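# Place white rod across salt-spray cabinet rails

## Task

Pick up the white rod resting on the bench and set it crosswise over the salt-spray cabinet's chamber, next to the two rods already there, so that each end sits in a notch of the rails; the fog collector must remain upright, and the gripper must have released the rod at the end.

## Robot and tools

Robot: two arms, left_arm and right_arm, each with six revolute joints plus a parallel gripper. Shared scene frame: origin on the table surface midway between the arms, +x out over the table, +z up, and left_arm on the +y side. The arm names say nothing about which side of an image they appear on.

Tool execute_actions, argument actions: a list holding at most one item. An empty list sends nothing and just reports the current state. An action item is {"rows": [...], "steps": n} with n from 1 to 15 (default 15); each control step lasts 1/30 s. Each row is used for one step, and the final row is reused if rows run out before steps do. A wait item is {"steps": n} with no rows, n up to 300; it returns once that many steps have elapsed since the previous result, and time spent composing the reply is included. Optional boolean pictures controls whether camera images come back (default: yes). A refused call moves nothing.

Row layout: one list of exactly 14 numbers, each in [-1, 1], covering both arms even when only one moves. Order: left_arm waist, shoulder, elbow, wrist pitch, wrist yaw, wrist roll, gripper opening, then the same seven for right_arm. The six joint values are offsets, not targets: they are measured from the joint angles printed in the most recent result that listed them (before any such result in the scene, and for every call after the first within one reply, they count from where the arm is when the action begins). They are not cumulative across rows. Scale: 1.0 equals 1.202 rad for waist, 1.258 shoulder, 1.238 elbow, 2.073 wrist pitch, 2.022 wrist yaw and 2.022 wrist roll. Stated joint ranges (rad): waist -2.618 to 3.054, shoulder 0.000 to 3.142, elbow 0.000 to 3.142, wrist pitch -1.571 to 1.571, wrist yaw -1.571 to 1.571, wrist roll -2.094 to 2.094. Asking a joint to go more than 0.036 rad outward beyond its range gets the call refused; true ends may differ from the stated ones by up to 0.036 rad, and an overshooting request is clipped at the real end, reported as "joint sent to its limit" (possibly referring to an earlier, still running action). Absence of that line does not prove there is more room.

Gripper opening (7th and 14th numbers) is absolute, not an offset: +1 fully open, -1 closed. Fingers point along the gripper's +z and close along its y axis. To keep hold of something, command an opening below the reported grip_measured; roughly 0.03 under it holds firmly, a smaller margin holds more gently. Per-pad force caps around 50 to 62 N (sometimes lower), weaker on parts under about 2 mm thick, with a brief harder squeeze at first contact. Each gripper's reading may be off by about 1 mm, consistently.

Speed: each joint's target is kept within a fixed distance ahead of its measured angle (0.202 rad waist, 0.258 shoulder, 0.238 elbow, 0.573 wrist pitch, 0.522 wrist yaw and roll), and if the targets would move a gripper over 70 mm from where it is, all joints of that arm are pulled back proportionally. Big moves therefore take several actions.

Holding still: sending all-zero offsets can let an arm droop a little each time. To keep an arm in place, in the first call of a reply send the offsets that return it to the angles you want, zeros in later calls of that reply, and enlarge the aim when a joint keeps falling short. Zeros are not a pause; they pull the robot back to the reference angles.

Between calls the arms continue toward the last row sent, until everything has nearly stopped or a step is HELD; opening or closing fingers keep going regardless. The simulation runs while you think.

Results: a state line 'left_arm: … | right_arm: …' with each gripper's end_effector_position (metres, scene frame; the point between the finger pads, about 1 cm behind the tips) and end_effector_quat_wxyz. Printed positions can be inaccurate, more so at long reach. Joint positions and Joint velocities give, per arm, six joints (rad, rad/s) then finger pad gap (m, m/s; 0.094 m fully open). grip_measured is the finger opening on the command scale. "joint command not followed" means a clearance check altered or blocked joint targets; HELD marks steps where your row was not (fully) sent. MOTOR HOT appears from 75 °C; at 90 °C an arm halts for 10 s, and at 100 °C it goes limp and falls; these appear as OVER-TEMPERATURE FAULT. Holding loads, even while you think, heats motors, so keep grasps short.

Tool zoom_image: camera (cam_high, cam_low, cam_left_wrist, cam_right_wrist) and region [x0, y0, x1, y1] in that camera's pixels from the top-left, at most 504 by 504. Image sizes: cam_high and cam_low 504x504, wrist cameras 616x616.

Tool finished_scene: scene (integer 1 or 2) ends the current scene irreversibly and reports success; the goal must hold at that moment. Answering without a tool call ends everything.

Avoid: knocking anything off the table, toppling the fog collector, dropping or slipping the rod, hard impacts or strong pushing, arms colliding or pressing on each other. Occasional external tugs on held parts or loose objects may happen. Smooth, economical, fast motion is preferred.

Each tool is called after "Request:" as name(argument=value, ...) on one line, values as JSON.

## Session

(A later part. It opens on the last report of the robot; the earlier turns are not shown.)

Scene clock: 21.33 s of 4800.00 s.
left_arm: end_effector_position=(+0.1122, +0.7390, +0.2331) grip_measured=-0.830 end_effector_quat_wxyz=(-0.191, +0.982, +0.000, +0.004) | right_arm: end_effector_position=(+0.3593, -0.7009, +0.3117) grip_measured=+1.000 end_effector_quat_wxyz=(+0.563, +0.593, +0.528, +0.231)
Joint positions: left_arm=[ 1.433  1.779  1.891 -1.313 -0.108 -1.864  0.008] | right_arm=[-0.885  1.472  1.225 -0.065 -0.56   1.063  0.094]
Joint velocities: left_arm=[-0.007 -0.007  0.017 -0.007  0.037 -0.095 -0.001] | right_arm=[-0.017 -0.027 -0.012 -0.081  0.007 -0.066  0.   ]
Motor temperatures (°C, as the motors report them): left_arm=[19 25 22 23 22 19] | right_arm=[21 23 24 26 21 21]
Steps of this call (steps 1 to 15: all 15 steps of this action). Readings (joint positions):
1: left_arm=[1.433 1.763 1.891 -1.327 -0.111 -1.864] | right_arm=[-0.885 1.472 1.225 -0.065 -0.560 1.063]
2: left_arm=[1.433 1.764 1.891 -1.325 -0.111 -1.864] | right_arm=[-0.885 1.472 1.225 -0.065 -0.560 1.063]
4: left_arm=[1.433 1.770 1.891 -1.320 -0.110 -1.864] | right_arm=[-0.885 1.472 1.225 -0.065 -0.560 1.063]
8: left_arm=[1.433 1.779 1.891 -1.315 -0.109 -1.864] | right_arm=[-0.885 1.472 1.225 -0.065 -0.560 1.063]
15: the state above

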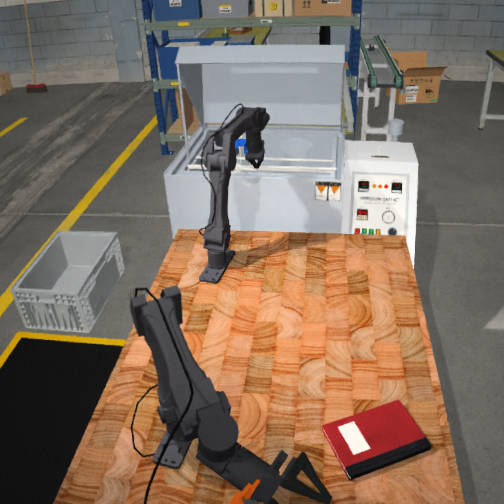

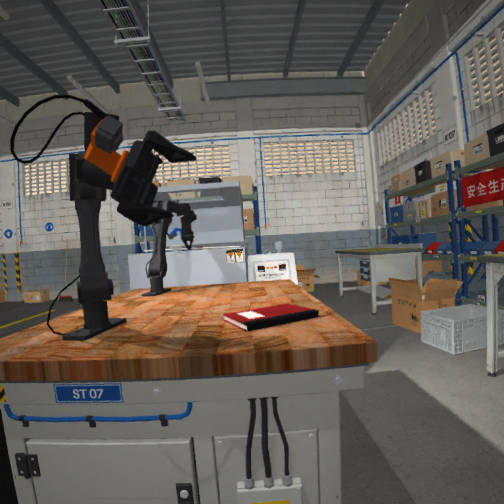

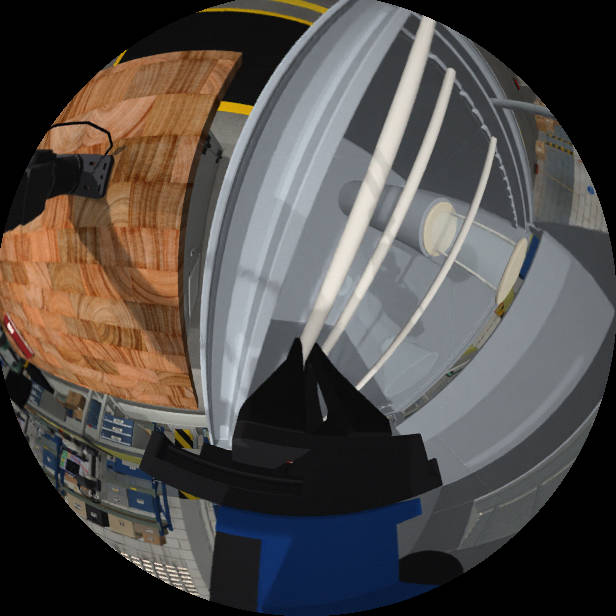

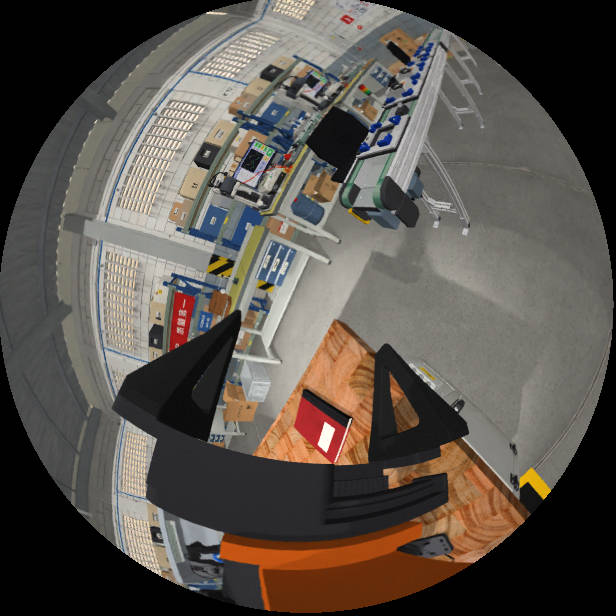

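Request:
execute_actions(actions=[{"rows":[[0,0.02,-0.02,0,0,0,-0.87,0,0,0,0,0,0,1],[0,0.02,-0.02,0,0,0,-0.87,0,0,0,0,0,0,1],[0,0.02,-0.02,0,0,0,-0.87,0,0,0,0,0,0,1],[0,0.035,-0.035,0,0,0,-0.87,0,0,0,0,0,0,1]],"steps":15}])

Request:
zoom_image(camera="cam_high", region=[160,130,350,200])

Request:
zoom_image(camera="cam_left_wrist", region=[340,0,540,200])

Scene clock: 22.70 s of 4800.00 s.
left_arm: end_effector_position=(+0.0989, +0.7421, +0.2108) grip_measured=-0.830 end_effector_quat_wxyz=(-0.166, +0.986, +0.011, -0.024) | right_arm: end_effector_position=(+0.3593, -0.7009, +0.3117) grip_measured=+1.000 end_effector_quat_wxyz=(+0.563, +0.593, +0.528, +0.231)
Joint positions: left_arm=[ 1.451  1.816  1.862 -1.311 -0.143 -1.865  0.008] | right_arm=[-0.885  1.472  1.225 -0.065 -0.56   1.063  0.094]
Joint velocities: left_arm=[-0.017  0.002 -0.007 -0.007 -0.022 -0.022  0.001] | right_arm=[ 0.012 -0.002 -0.002  0.007 -0.066 -0.095  0.   ]
Motor temperatures (°C, as the motors report them): left_arm=[19 25 22 23 22 19] | right_arm=[21 23 24 26 21 21]
Steps of this call (steps 1 to 15: the robot went on to your last target; steps 16 to 26: nothing new was sent; steps 27 to 41: all 15 steps of this action). Readings (joint positions):
27: left_arm=[1.455 1.816 1.862 -1.312 -0.156 -1.865] | right_arm=[-0.885 1.472 1.225 -0.065 -0.560 1.063]
28: left_arm=[1.455 1.816 1.862 -1.312 -0.146 -1.865] | right_arm=[-0.885 1.472 1.225 -0.065 -0.560 1.063]
30: left_arm=[1.451 1.816 1.862 -1.311 -0.144 -1.865] | right_arm=[-0.885 1.472 1.225 -0.065 -0.560 1.063]
34: left_arm=[1.451 1.816 1.862 -1.311 -0.143 -1.865] | right_arm=[-0.885 1.472 1.225 -0.065 -0.560 1.063]
41: the state above

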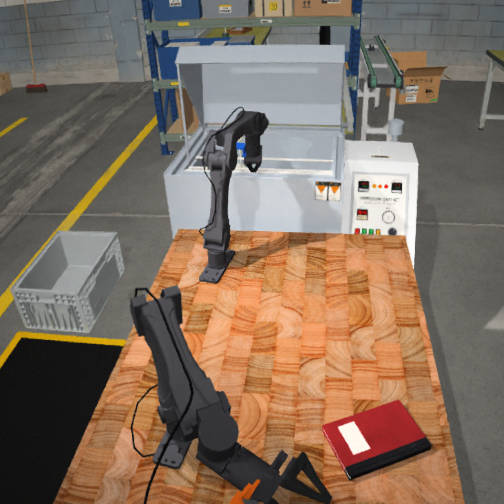

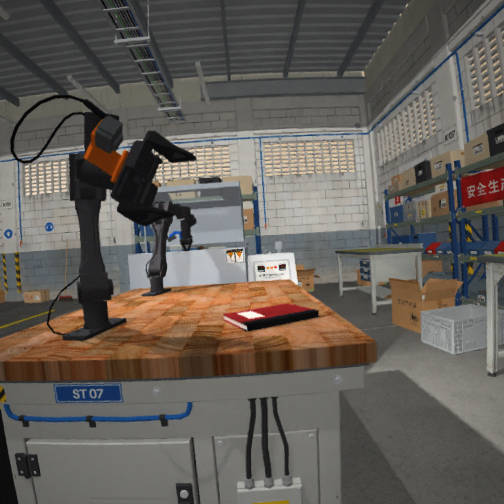

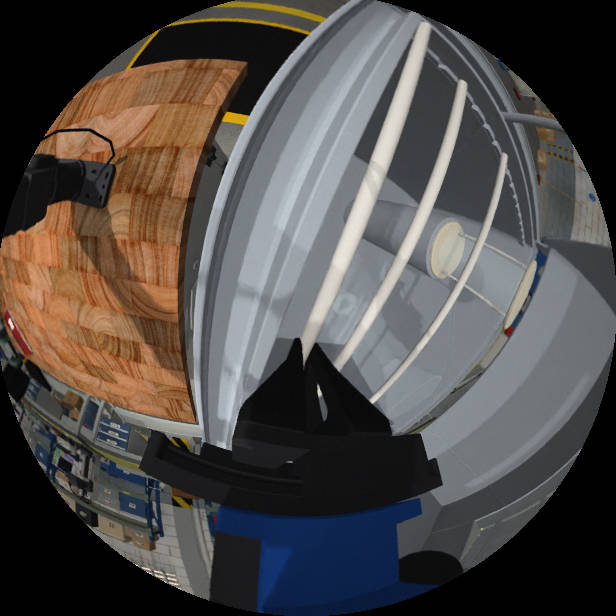

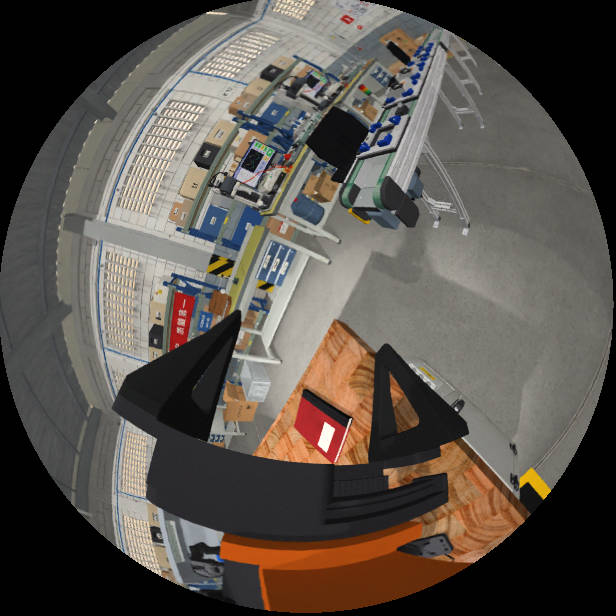

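Region (160, 130, 350, 200) of cam_high's 504x504 image, scaled by 2.653, with more detail than that image has; it fills the top 186 rows of this view, and the rest is white.

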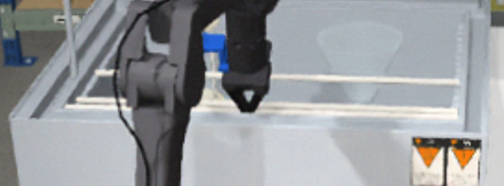

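Region (340, 0, 540, 200) of cam_left_wrist's 616x616 image, scaled by 2.520, with more detail than that image has.

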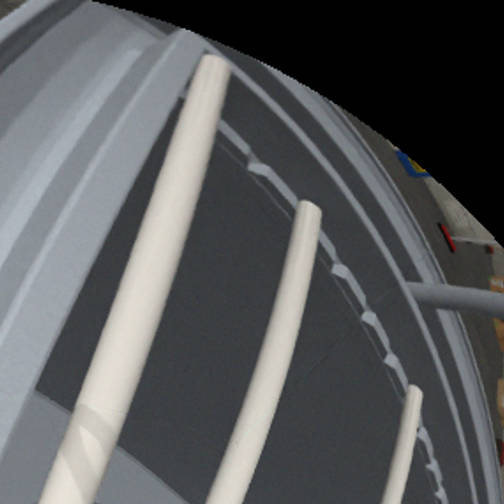

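Request:
execute_actions(actions=[{"rows":[[-0.02,0,0,0.035,0.012,0.022,-0.87,0,0,0,0,0,0,1]],"steps":15}])

Request:
zoom_image(camera="cam_high", region=[160,130,350,200])

Request:
zoom_image(camera="cam_left_wrist", region=[340,0,540,200])

Scene clock: 23.77 s of 4800.00 s.
left_arm: end_effector_position=(+0.0992, +0.7519, +0.2143) grip_measured=-0.830 end_effector_quat_wxyz=(-0.187, +0.982, -0.006, -0.028) | right_arm: end_effector_position=(+0.3593, -0.7009, +0.3117) grip_measured=+1.000 end_effector_quat_wxyz=(+0.563, +0.593, +0.528, +0.231)
Joint positions: left_arm=[ 1.451  1.816  1.862 -1.27  -0.158 -1.826  0.008] | right_arm=[-0.885  1.472  1.225 -0.065 -0.56   1.063  0.094]
Joint velocities: left_arm=[-0.022 -0.017  0.002  0.037 -0.007  0.022 -0.   ] | right_arm=[-0.007 -0.007  0.002  0.051  0.007  0.007  0.   ]
Motor temperatures (°C, as the motors report them): left_arm=[19 25 22 23 22 19] | right_arm=[21 23 24 26 21 21]
Steps of this call (steps 1 to 15: the robot went on to your last target; steps 16 to 17: nothing new was sent; steps 18 to 32: all 15 steps of this action). Readings (joint positions):
18: left_arm=[1.451 1.816 1.862 -1.307 -0.144 -1.859] | right_arm=[-0.885 1.472 1.225 -0.065 -0.560 1.063]
19: left_arm=[1.451 1.816 1.862 -1.300 -0.147 -1.852] | right_arm=[-0.885 1.472 1.225 -0.065 -0.560 1.063]
21: left_arm=[1.451 1.816 1.862 -1.288 -0.151 -1.842] | right_arm=[-0.885 1.472 1.225 -0.065 -0.560 1.063]
25: left_arm=[1.451 1.816 1.862 -1.276 -0.156 -1.831] | right_arm=[-0.885 1.472 1.225 -0.065 -0.560 1.063]
32: the state above

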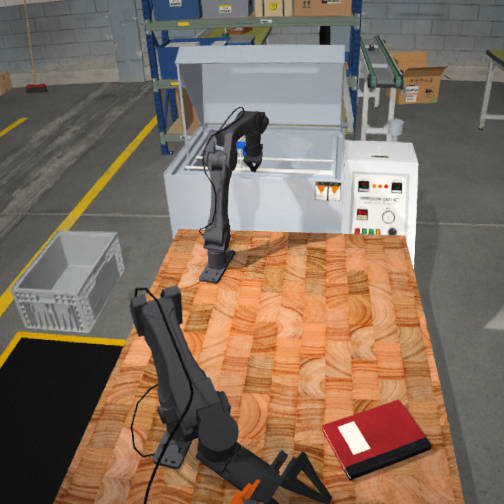

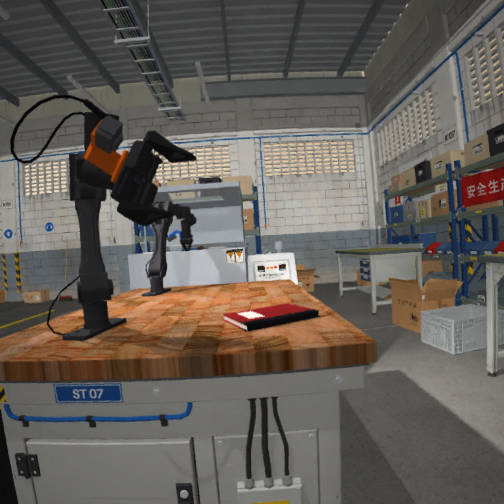

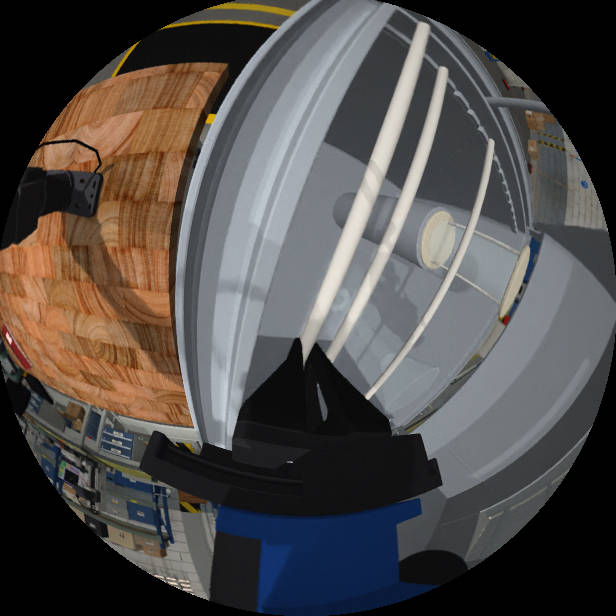

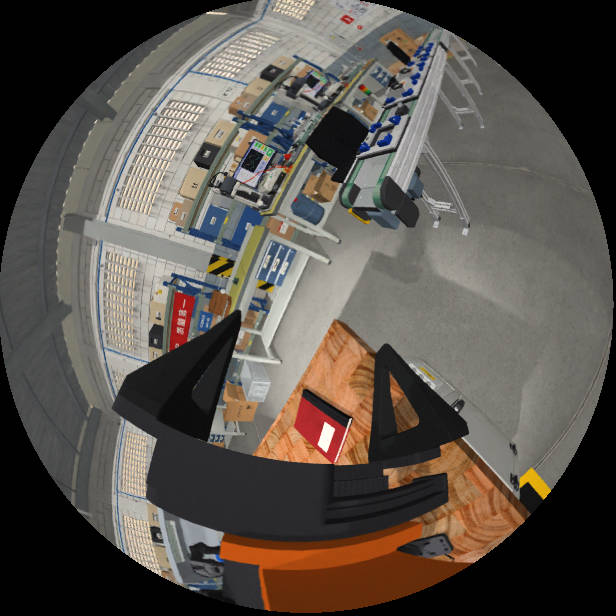

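Region (160, 130, 350, 200) of cam_high's 504x504 image, scaled by 2.653, with more detail than that image has; it fills the top 186 rows of this view, and the rest is white.

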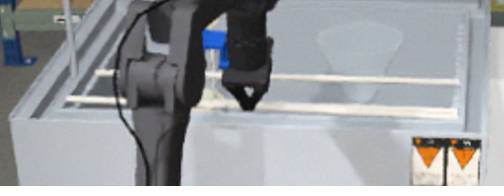

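Region (340, 0, 540, 200) of cam_left_wrist's 616x616 image, scaled by 2.520, with more detail than that image has.

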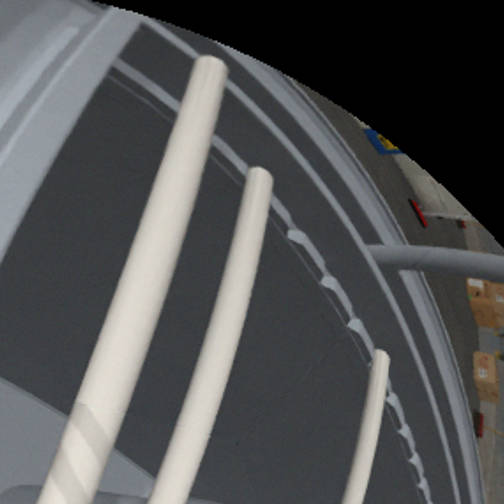

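Request:
execute_actions(actions=[{"rows":[[-0.04,0,0,0.01,0.025,-0.015,-0.87,0,0,0,0,0,0,1]],"steps":15}])

Request:
zoom_image(camera="cam_high", region=[160,130,350,200])

Request:
zoom_image(camera="cam_left_wrist", region=[340,0,540,200])

Scene clock: 24.90 s of 4800.00 s.
left_arm: end_effector_position=(+0.0997, +0.7513, +0.2147) grip_measured=-0.830 end_effector_quat_wxyz=(-0.188, +0.981, -0.002, -0.035) | right_arm: end_effector_position=(+0.3593, -0.7009, +0.3117) grip_measured=+1.000 end_effector_quat_wxyz=(+0.563, +0.593, +0.528, +0.231)
Joint positions: left_arm=[ 1.442  1.816  1.862 -1.272 -0.176 -1.84   0.008] | right_arm=[-0.885  1.472  1.225 -0.065 -0.56   1.063  0.094]
Joint velocities: left_arm=[-0.007 -0.012  0.012 -0.022  0.022  0.081  0.   ] | right_arm=[-0.002 -0.007 -0.012  0.066  0.051  0.007  0.   ]
Motor temperatures (°C, as the motors report them): left_arm=[19 25 22 23 22 19] | right_arm=[21 23 24 26 21 21]
Steps of this call (steps 1 to 15: the robot went on to your last target; steps 16 to 19: nothing new was sent; steps 20 to 34: all 15 steps of this action). Readings (joint positions):
20: left_arm=[1.449 1.816 1.862 -1.269 -0.159 -1.827] | right_arm=[-0.885 1.472 1.225 -0.065 -0.560 1.063]
21: left_arm=[1.447 1.816 1.862 -1.270 -0.164 -1.830] | right_arm=[-0.885 1.472 1.225 -0.065 -0.560 1.063]
23: left_arm=[1.444 1.816 1.862 -1.271 -0.172 -1.835] | right_arm=[-0.885 1.472 1.225 -0.065 -0.560 1.063]
27: left_arm=[1.442 1.816 1.862 -1.272 -0.176 -1.839] | right_arm=[-0.885 1.472 1.225 -0.065 -0.560 1.063]
34: the state above

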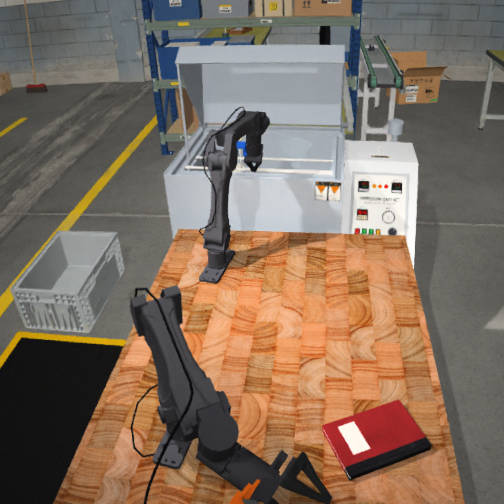

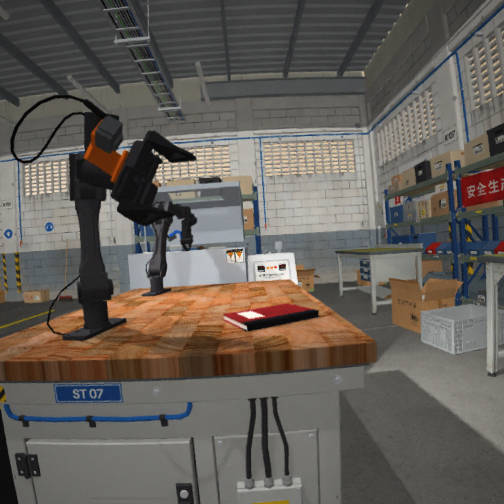

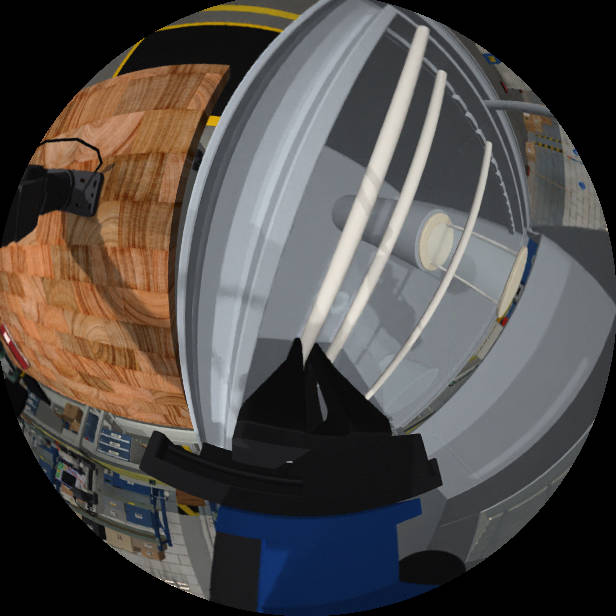

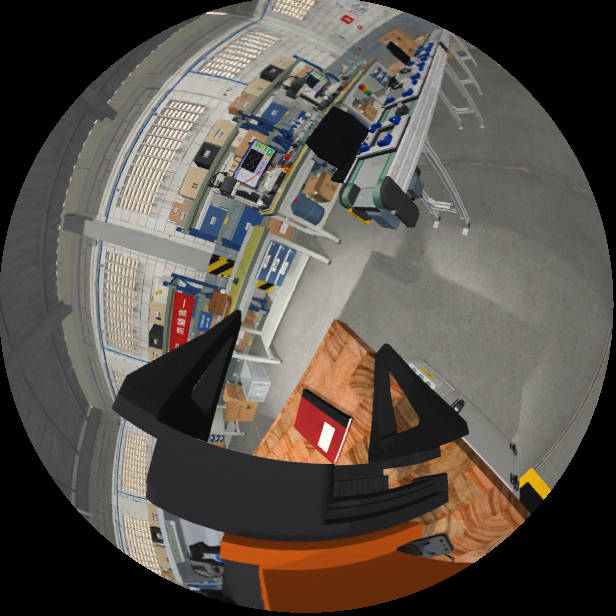

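Region (160, 130, 350, 200) of cam_high's 504x504 image, scaled by 2.653, with more detail than that image has; it fills the top 186 rows of this view, and the rest is white.

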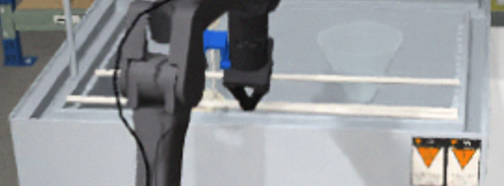

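Region (340, 0, 540, 200) of cam_left_wrist's 616x616 image, scaled by 2.520, with more detail than that image has.

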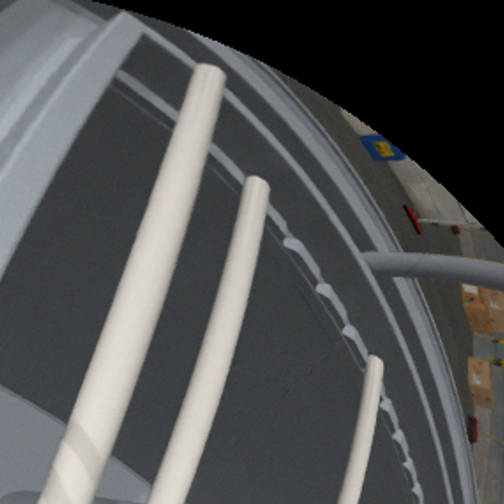

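Right end is jammed, butting against the rail's side. Raise it, and shift in +x.

Request:
execute_actions(actions=[{"rows":[[0.01,-0.035,0.02,0,0.02,0,-0.87,0,0,0,0,0,0,1]],"steps":15}], pictures=false)

Request:
execute_actions(actions=[{"rows":[[-0.015,0,0,0,0.012,0,-0.87,0,0,0,0,0,0,1]],"steps":15}])

Request:
zoom_image(camera="cam_high", region=[160,130,350,200])

Scene clock: 26.17 s of 4800.00 s.
left_arm: end_effector_position=(+0.0989, +0.7480, +0.2244) grip_measured=-0.830 end_effector_quat_wxyz=(-0.197, +0.980, +0.000, -0.023) | right_arm: end_effector_position=(+0.3593, -0.7009, +0.3117) grip_measured=+1.000 end_effector_quat_wxyz=(+0.563, +0.593, +0.528, +0.231)
Joint positions: left_arm=[ 1.45   1.789  1.862 -1.275 -0.156 -1.838  0.008] | right_arm=[-0.885  1.472  1.225 -0.065 -0.56   1.063  0.094]
Joint velocities: left_arm=[ 0.012  0.002  0.002  0.051 -0.022 -0.037  0.001] | right_arm=[ 0.002 -0.012 -0.017 -0.007 -0.007 -0.081  0.   ]
Motor temperatures (°C, as the motors report them): left_arm=[19 25 23 23 22 19] | right_arm=[21 23 24 26 21 21]
Steps of this call (steps 1 to 15: the robot went on to your last target; steps 16 to 23: nothing new was sent; steps 24 to 38: all 15 steps of this action). Readings (joint positions):
24: left_arm=[1.444 1.814 1.862 -1.273 -0.176 -1.841] | right_arm=[-0.885 1.472 1.225 -0.065 -0.560 1.063]
25: left_arm=[1.447 1.811 1.862 -1.274 -0.169 -1.840] | right_arm=[-0.885 1.472 1.225 -0.065 -0.560 1.063]
27: left_arm=[1.450 1.801 1.862 -1.274 -0.160 -1.839] | right_arm=[-0.885 1.472 1.225 -0.065 -0.560 1.063]
31: left_arm=[1.450 1.789 1.862 -1.275 -0.156 -1.838] | right_arm=[-0.885 1.472 1.225 -0.065 -0.560 1.063]
38: the state above

Scene clock: 26.67 s of 4800.00 s.
left_arm: end_effector_position=(+0.0989, +0.7480, +0.2243) grip_measured=-0.830 end_effector_quat_wxyz=(-0.197, +0.980, +0.000, -0.023) | right_arm: end_effector_position=(+0.3593, -0.7009, +0.3117) grip_measured=+1.000 end_effector_quat_wxyz=(+0.563, +0.593, +0.528, +0.231)
Joint positions: left_arm=[ 1.45   1.789  1.862 -1.275 -0.155 -1.838  0.008] | right_arm=[-0.885  1.472  1.225 -0.065 -0.56   1.063  0.094]
Joint velocities: left_arm=[-0.022 -0.012 -0.007 -0.007  0.007  0.051 -0.001] | right_arm=[-0.002 -0.022  0.002 -0.051 -0.022 -0.037  0.   ]
Motor temperatures (°C, as the motors report them): left_arm=[19 25 23 23 22 19] | right_arm=[21 23 24 26 21 21]
Steps of this call (steps 1 to 15: all 15 steps of this action). Readings (joint positions):
1: left_arm=[1.450 1.789 1.862 -1.275 -0.156 -1.838] | right_arm=[-0.885 1.472 1.225 -0.065 -0.560 1.063]
2: left_arm=[1.450 1.789 1.862 -1.275 -0.155 -1.838] | right_arm=[-0.885 1.472 1.225 -0.065 -0.560 1.063]
4: left_arm=[1.450 1.789 1.862 -1.275 -0.155 -1.838] | right_arm=[-0.885 1.472 1.225 -0.065 -0.560 1.063]
8: left_arm=[1.450 1.789 1.862 -1.275 -0.155 -1.838] | right_arm=[-0.885 1.472 1.225 -0.065 -0.560 1.063]
15: the state above

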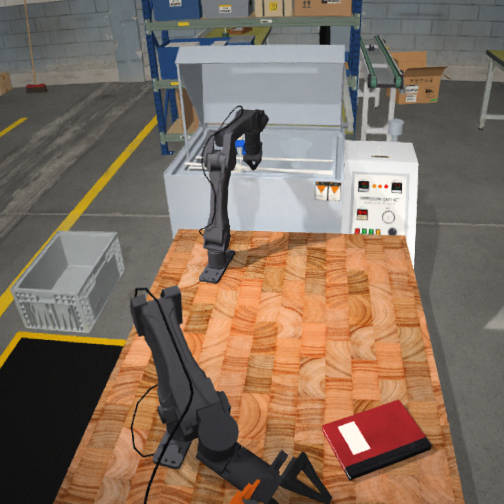

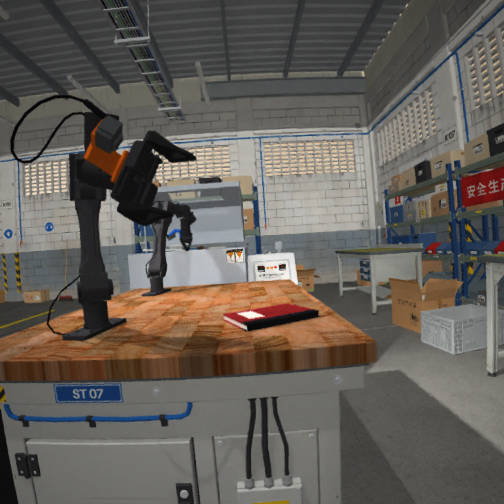

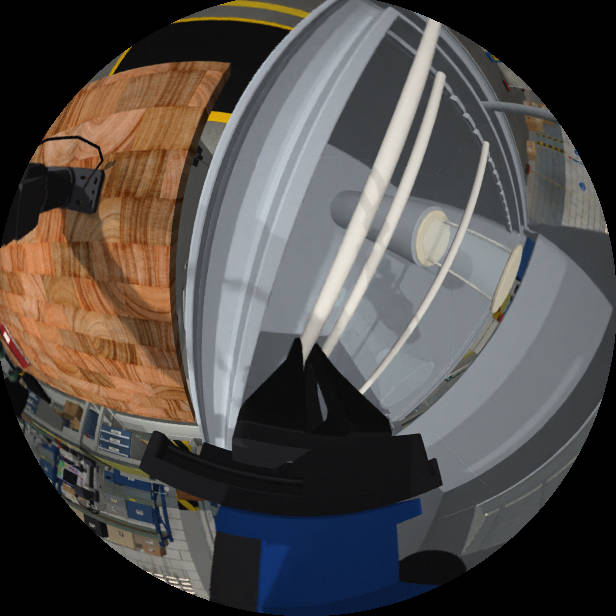

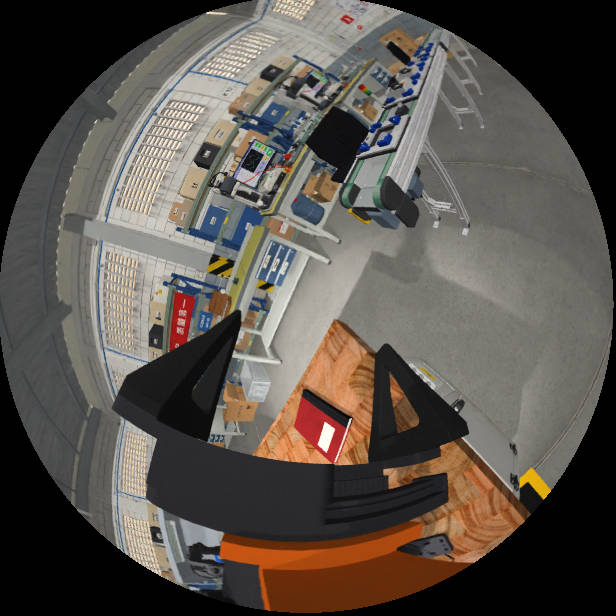

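Region (160, 130, 350, 200) of cam_high's 504x504 image, scaled by 2.653, with more detail than that image has; it fills the top 186 rows of this view, and the rest is white.

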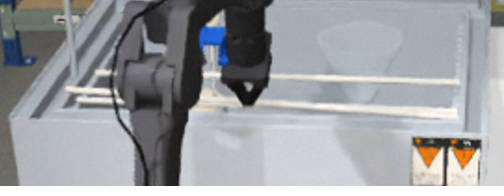

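Still caught under the rail. Back off, tilt, lift more.

Request:
execute_actions(actions=[{"rows":[[0.035,-0.035,0.02,0,0.03,0,-0.87,0,0,0,0,0,0,1]],"steps":15}])

Request:
zoom_image(camera="cam_high", region=[160,130,350,200])

Scene clock: 27.70 s of 4800.00 s.
left_arm: end_effector_position=(+0.0935, +0.7463, +0.2324) grip_measured=-0.830 end_effector_quat_wxyz=(-0.200, +0.980, +0.013, +0.005) | right_arm: end_effector_position=(+0.3593, -0.7009, +0.3117) grip_measured=+1.000 end_effector_quat_wxyz=(+0.563, +0.593, +0.528, +0.231)
Joint positions: left_arm=[ 1.488  1.765  1.862 -1.275 -0.096 -1.837  0.008] | right_arm=[-0.885  1.472  1.225 -0.065 -0.56   1.063  0.094]
Joint velocities: left_arm=[ 0.022  0.007 -0.007  0.081  0.066  0.022 -0.   ] | right_arm=[ 0.002  0.027 -0.007  0.066 -0.007  0.007  0.   ]
Motor temperatures (°C, as the motors report them): left_arm=[19 25 23 23 22 19] | right_arm=[21 23 24 26 21 21]
Steps of this call (steps 1 to 15: the robot went on to your last target; step 16: nothing new was sent; steps 17 to 31: all 15 steps of this action). Readings (joint positions):
17: left_arm=[1.454 1.787 1.862 -1.276 -0.150 -1.837] | right_arm=[-0.885 1.472 1.225 -0.065 -0.560 1.063]
18: left_arm=[1.462 1.785 1.862 -1.276 -0.135 -1.837] | right_arm=[-0.885 1.472 1.225 -0.065 -0.560 1.063]
20: left_arm=[1.478 1.777 1.862 -1.275 -0.121 -1.837] | right_arm=[-0.885 1.472 1.225 -0.065 -0.560 1.063]
24: left_arm=[1.488 1.766 1.862 -1.275 -0.108 -1.837] | right_arm=[-0.885 1.472 1.225 -0.065 -0.560 1.063]
31: the state above

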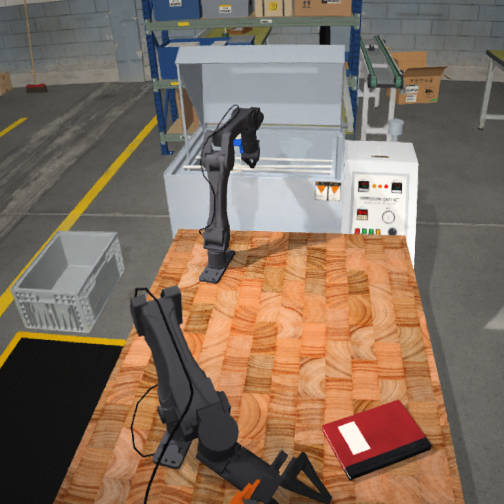

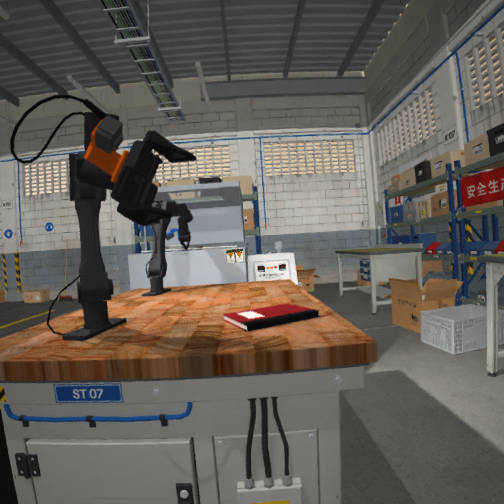

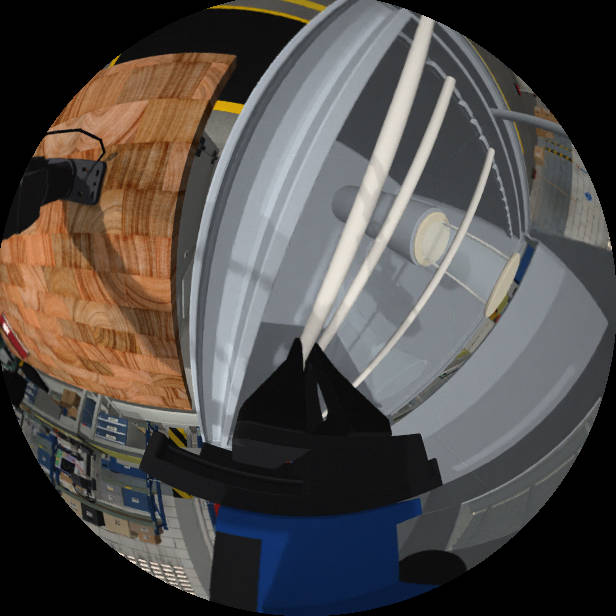

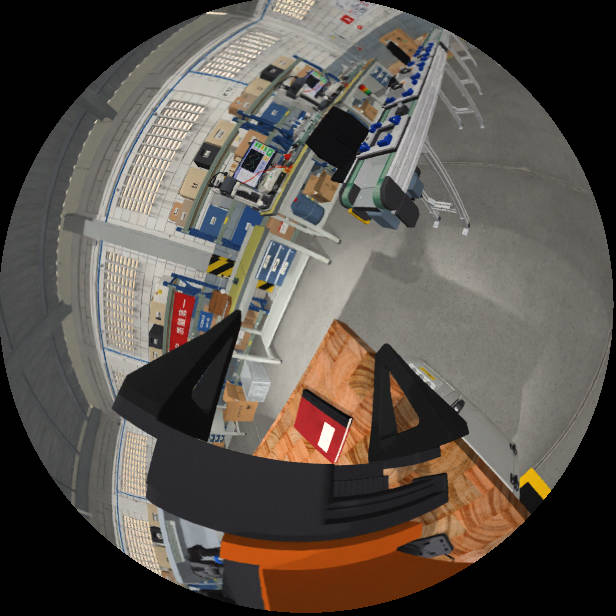

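Region (160, 130, 350, 200) of cam_high's 504x504 image, scaled by 2.653, with more detail than that image has; it fills the top 186 rows of this view, and the rest is white.

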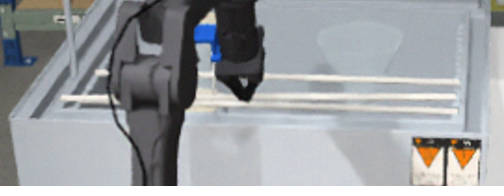

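Free. Return to x≈.111, then lower.

Request:
execute_actions(actions=[{"rows":[[-0.048,0,0,0,-0.006,0,-0.87,0,0,0,0,0,0,1]],"steps":15}], pictures=false)

Request:
execute_actions(actions=[{"rows":[[0,0.03,0,0,0,0,-0.87,0,0,0,0,0,0,1]],"steps":15}])

Request:
zoom_image(camera="cam_high", region=[160,130,350,200])

Scene clock: 28.90 s of 4800.00 s.
left_arm: end_effector_position=(+0.0993, +0.7428, +0.2318) grip_measured=-0.830 end_effector_quat_wxyz=(-0.202, +0.979, +0.001, -0.017) | right_arm: end_effector_position=(+0.3593, -0.7009, +0.3117) grip_measured=+1.000 end_effector_quat_wxyz=(+0.563, +0.593, +0.528, +0.231)
Joint positions: left_arm=[ 1.449  1.766  1.862 -1.286 -0.148 -1.842  0.008] | right_arm=[-0.885  1.472  1.225 -0.065 -0.56   1.063  0.094]
Joint velocities: left_arm=[ 0.002 -0.012  0.007  0.007  0.007 -0.022 -0.   ] | right_arm=[ 0.007  0.002  0.012 -0.022 -0.051  0.022  0.   ]
Motor temperatures (°C, as the motors report them): left_arm=[19 25 23 23 22 19] | right_arm=[21 24 24 26 21 21]
Steps of this call (steps 1 to 21: the robot went on to your last target; steps 22 to 36: all 15 steps of this action). Readings (joint positions):
22: left_arm=[1.498 1.766 1.862 -1.282 -0.130 -1.840] | right_arm=[-0.885 1.472 1.225 -0.065 -0.560 1.063]
23: left_arm=[1.483 1.766 1.862 -1.281 -0.128 -1.840] | right_arm=[-0.885 1.472 1.225 -0.065 -0.560 1.063]
25: left_arm=[1.451 1.766 1.862 -1.284 -0.143 -1.841] | right_arm=[-0.885 1.472 1.225 -0.065 -0.560 1.063]
29: left_arm=[1.449 1.766 1.862 -1.286 -0.148 -1.842] | right_arm=[-0.885 1.472 1.225 -0.065 -0.560 1.063]
36: the state above

Scene clock: 29.40 s of 4800.00 s.
left_arm: end_effector_position=(+0.0988, +0.7462, +0.2213) grip_measured=-0.830 end_effector_quat_wxyz=(-0.189, +0.982, +0.004, -0.024) | right_arm: end_effector_position=(+0.3593, -0.7009, +0.3117) grip_measured=+1.000 end_effector_quat_wxyz=(+0.563, +0.593, +0.528, +0.231)
Joint positions: left_arm=[ 1.449  1.795  1.862 -1.285 -0.156 -1.848  0.008] | right_arm=[-0.885  1.472  1.225 -0.065 -0.56   1.063  0.094]
Joint velocities: left_arm=[-0.002 -0.002  0.007  0.051 -0.007 -0.095  0.   ] | right_arm=[-0.007  0.002  0.017  0.007 -0.022  0.022  0.   ]
Motor temperatures (°C, as the motors report them): left_arm=[19 25 23 23 22 19] | right_arm=[21 24 24 26 21 21]
Steps of this call (steps 1 to 15: all 15 steps of this action). Readings (joint positions):
1: left_arm=[1.449 1.769 1.862 -1.286 -0.150 -1.843] | right_arm=[-0.885 1.472 1.225 -0.065 -0.560 1.063]
2: left_arm=[1.449 1.772 1.862 -1.285 -0.151 -1.843] | right_arm=[-0.885 1.472 1.225 -0.065 -0.560 1.063]
4: left_arm=[1.449 1.781 1.862 -1.285 -0.153 -1.845] | right_arm=[-0.885 1.472 1.225 -0.065 -0.560 1.063]
8: left_arm=[1.449 1.795 1.862 -1.285 -0.156 -1.848] | right_arm=[-0.885 1.472 1.225 -0.065 -0.560 1.063]
15: the state above

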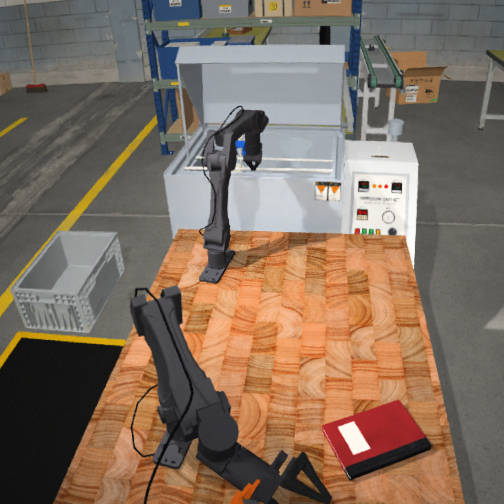

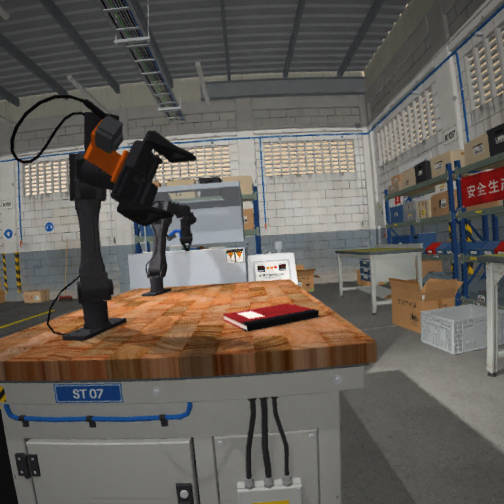

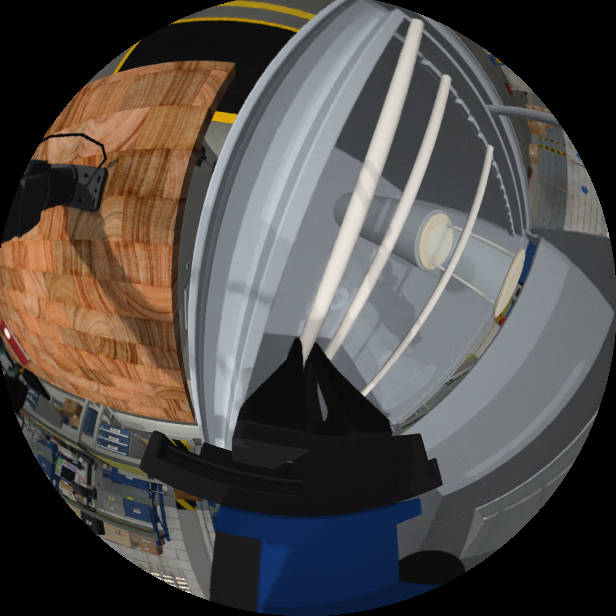

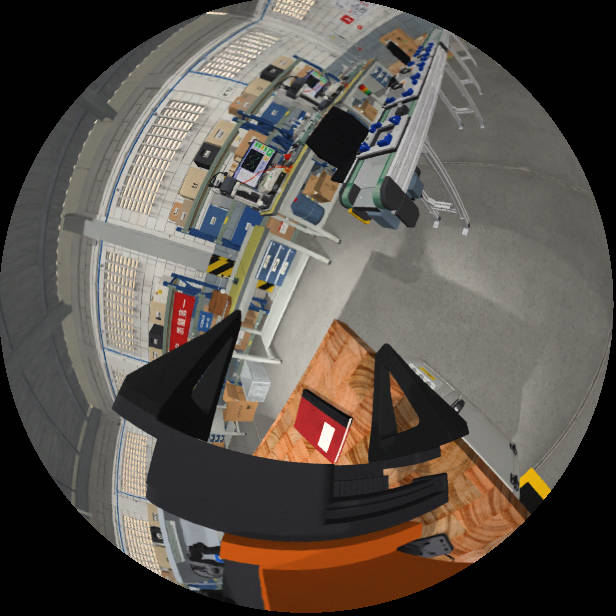

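Region (160, 130, 350, 200) of cam_high's 504x504 image, scaled by 2.653, with more detail than that image has; it fills the top 186 rows of this view, and the rest is white.

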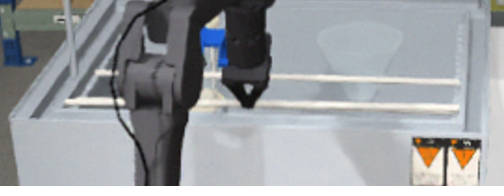

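Request:
execute_actions(actions=[{"rows":[[0,0.01,0,0.012,0,0.01,-0.87,0,0,0,0,0,0,1],[0,0.02,0,0.012,0,0.01,-0.87,0,0,0,0,0,0,1],[0,0.03,0,0.012,0,0.01,-0.87,0,0,0,0,0,0,1],[0,0.045,-0.01,0.012,0.008,0.01,-0.87,0,0,0,0,0,0,1]],"steps":15}])

Request:
zoom_image(camera="cam_high", region=[160,130,350,200])

Request:
zoom_image(camera="cam_left_wrist", region=[340,0,540,200])

Scene clock: 30.83 s of 4800.00 s.
left_arm: end_effector_position=(+0.0992, +0.7544, +0.2038) grip_measured=-0.830 end_effector_quat_wxyz=(-0.174, +0.984, +0.003, -0.031) | right_arm: end_effector_position=(+0.3593, -0.7009, +0.3117) grip_measured=+1.000 end_effector_quat_wxyz=(+0.563, +0.593, +0.528, +0.231)
Joint positions: left_arm=[ 1.453  1.843  1.862 -1.27  -0.158 -1.844  0.008] | right_arm=[-0.885  1.472  1.225 -0.065 -0.56   1.063  0.094]
Joint velocities: left_arm=[-0.027  0.012 -0.022 -0.051 -0.022  0.051 -0.001] | right_arm=[ 0.017 -0.017  0.007 -0.007  0.037 -0.051  0.   ]
Motor temperatures (°C, as the motors report them): left_arm=[19 25 23 23 22 19] | right_arm=[21 24 24 26 21 21]
Steps of this call (steps 1 to 15: the robot went on to your last target; steps 16 to 28: nothing new was sent; steps 29 to 43: all 15 steps of this action). Readings (joint positions):
29: left_arm=[1.449 1.795 1.862 -1.284 -0.156 -1.847] | right_arm=[-0.885 1.472 1.225 -0.065 -0.560 1.063]
30: left_arm=[1.449 1.795 1.862 -1.282 -0.158 -1.847] | right_arm=[-0.885 1.472 1.225 -0.065 -0.560 1.063]
32: left_arm=[1.449 1.802 1.862 -1.279 -0.159 -1.845] | right_arm=[-0.885 1.472 1.225 -0.065 -0.560 1.063]
36: left_arm=[1.451 1.833 1.862 -1.273 -0.159 -1.845] | right_arm=[-0.885 1.472 1.225 -0.065 -0.560 1.063]
43: the state above

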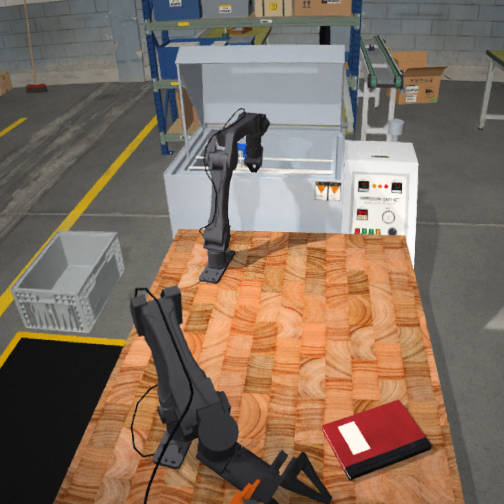

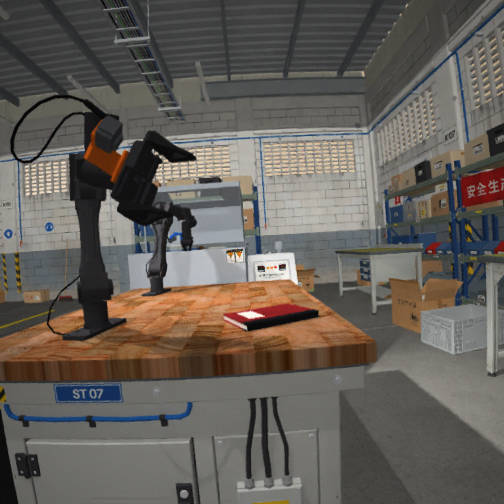

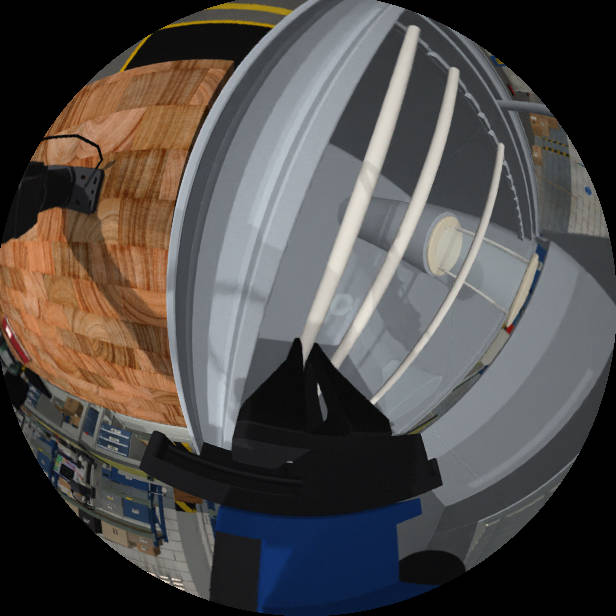

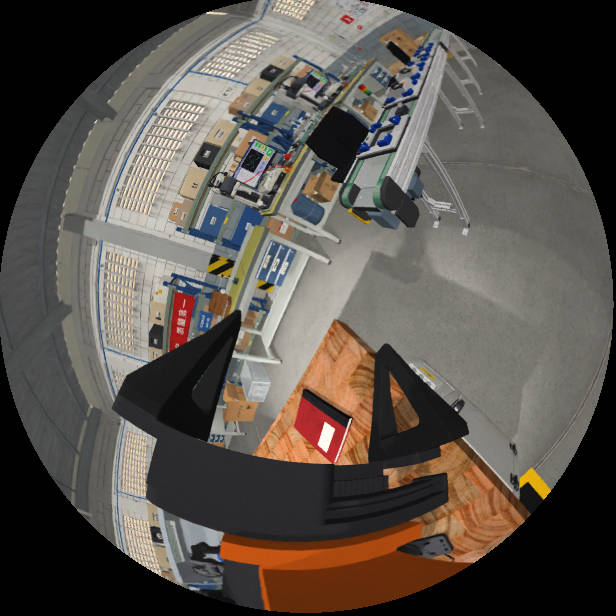

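Region (160, 130, 350, 200) of cam_high's 504x504 image, scaled by 2.653, with more detail than that image has; it fills the top 186 rows of this view, and the rest is white.

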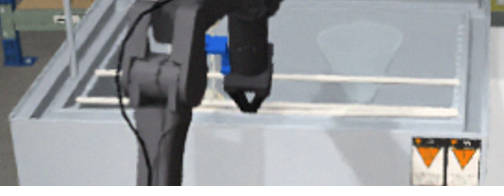

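Region (340, 0, 540, 200) of cam_left_wrist's 616x616 image, scaled by 2.520, with more detail than that image has.

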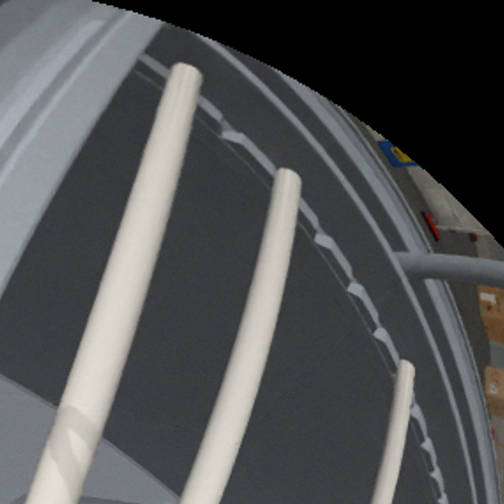

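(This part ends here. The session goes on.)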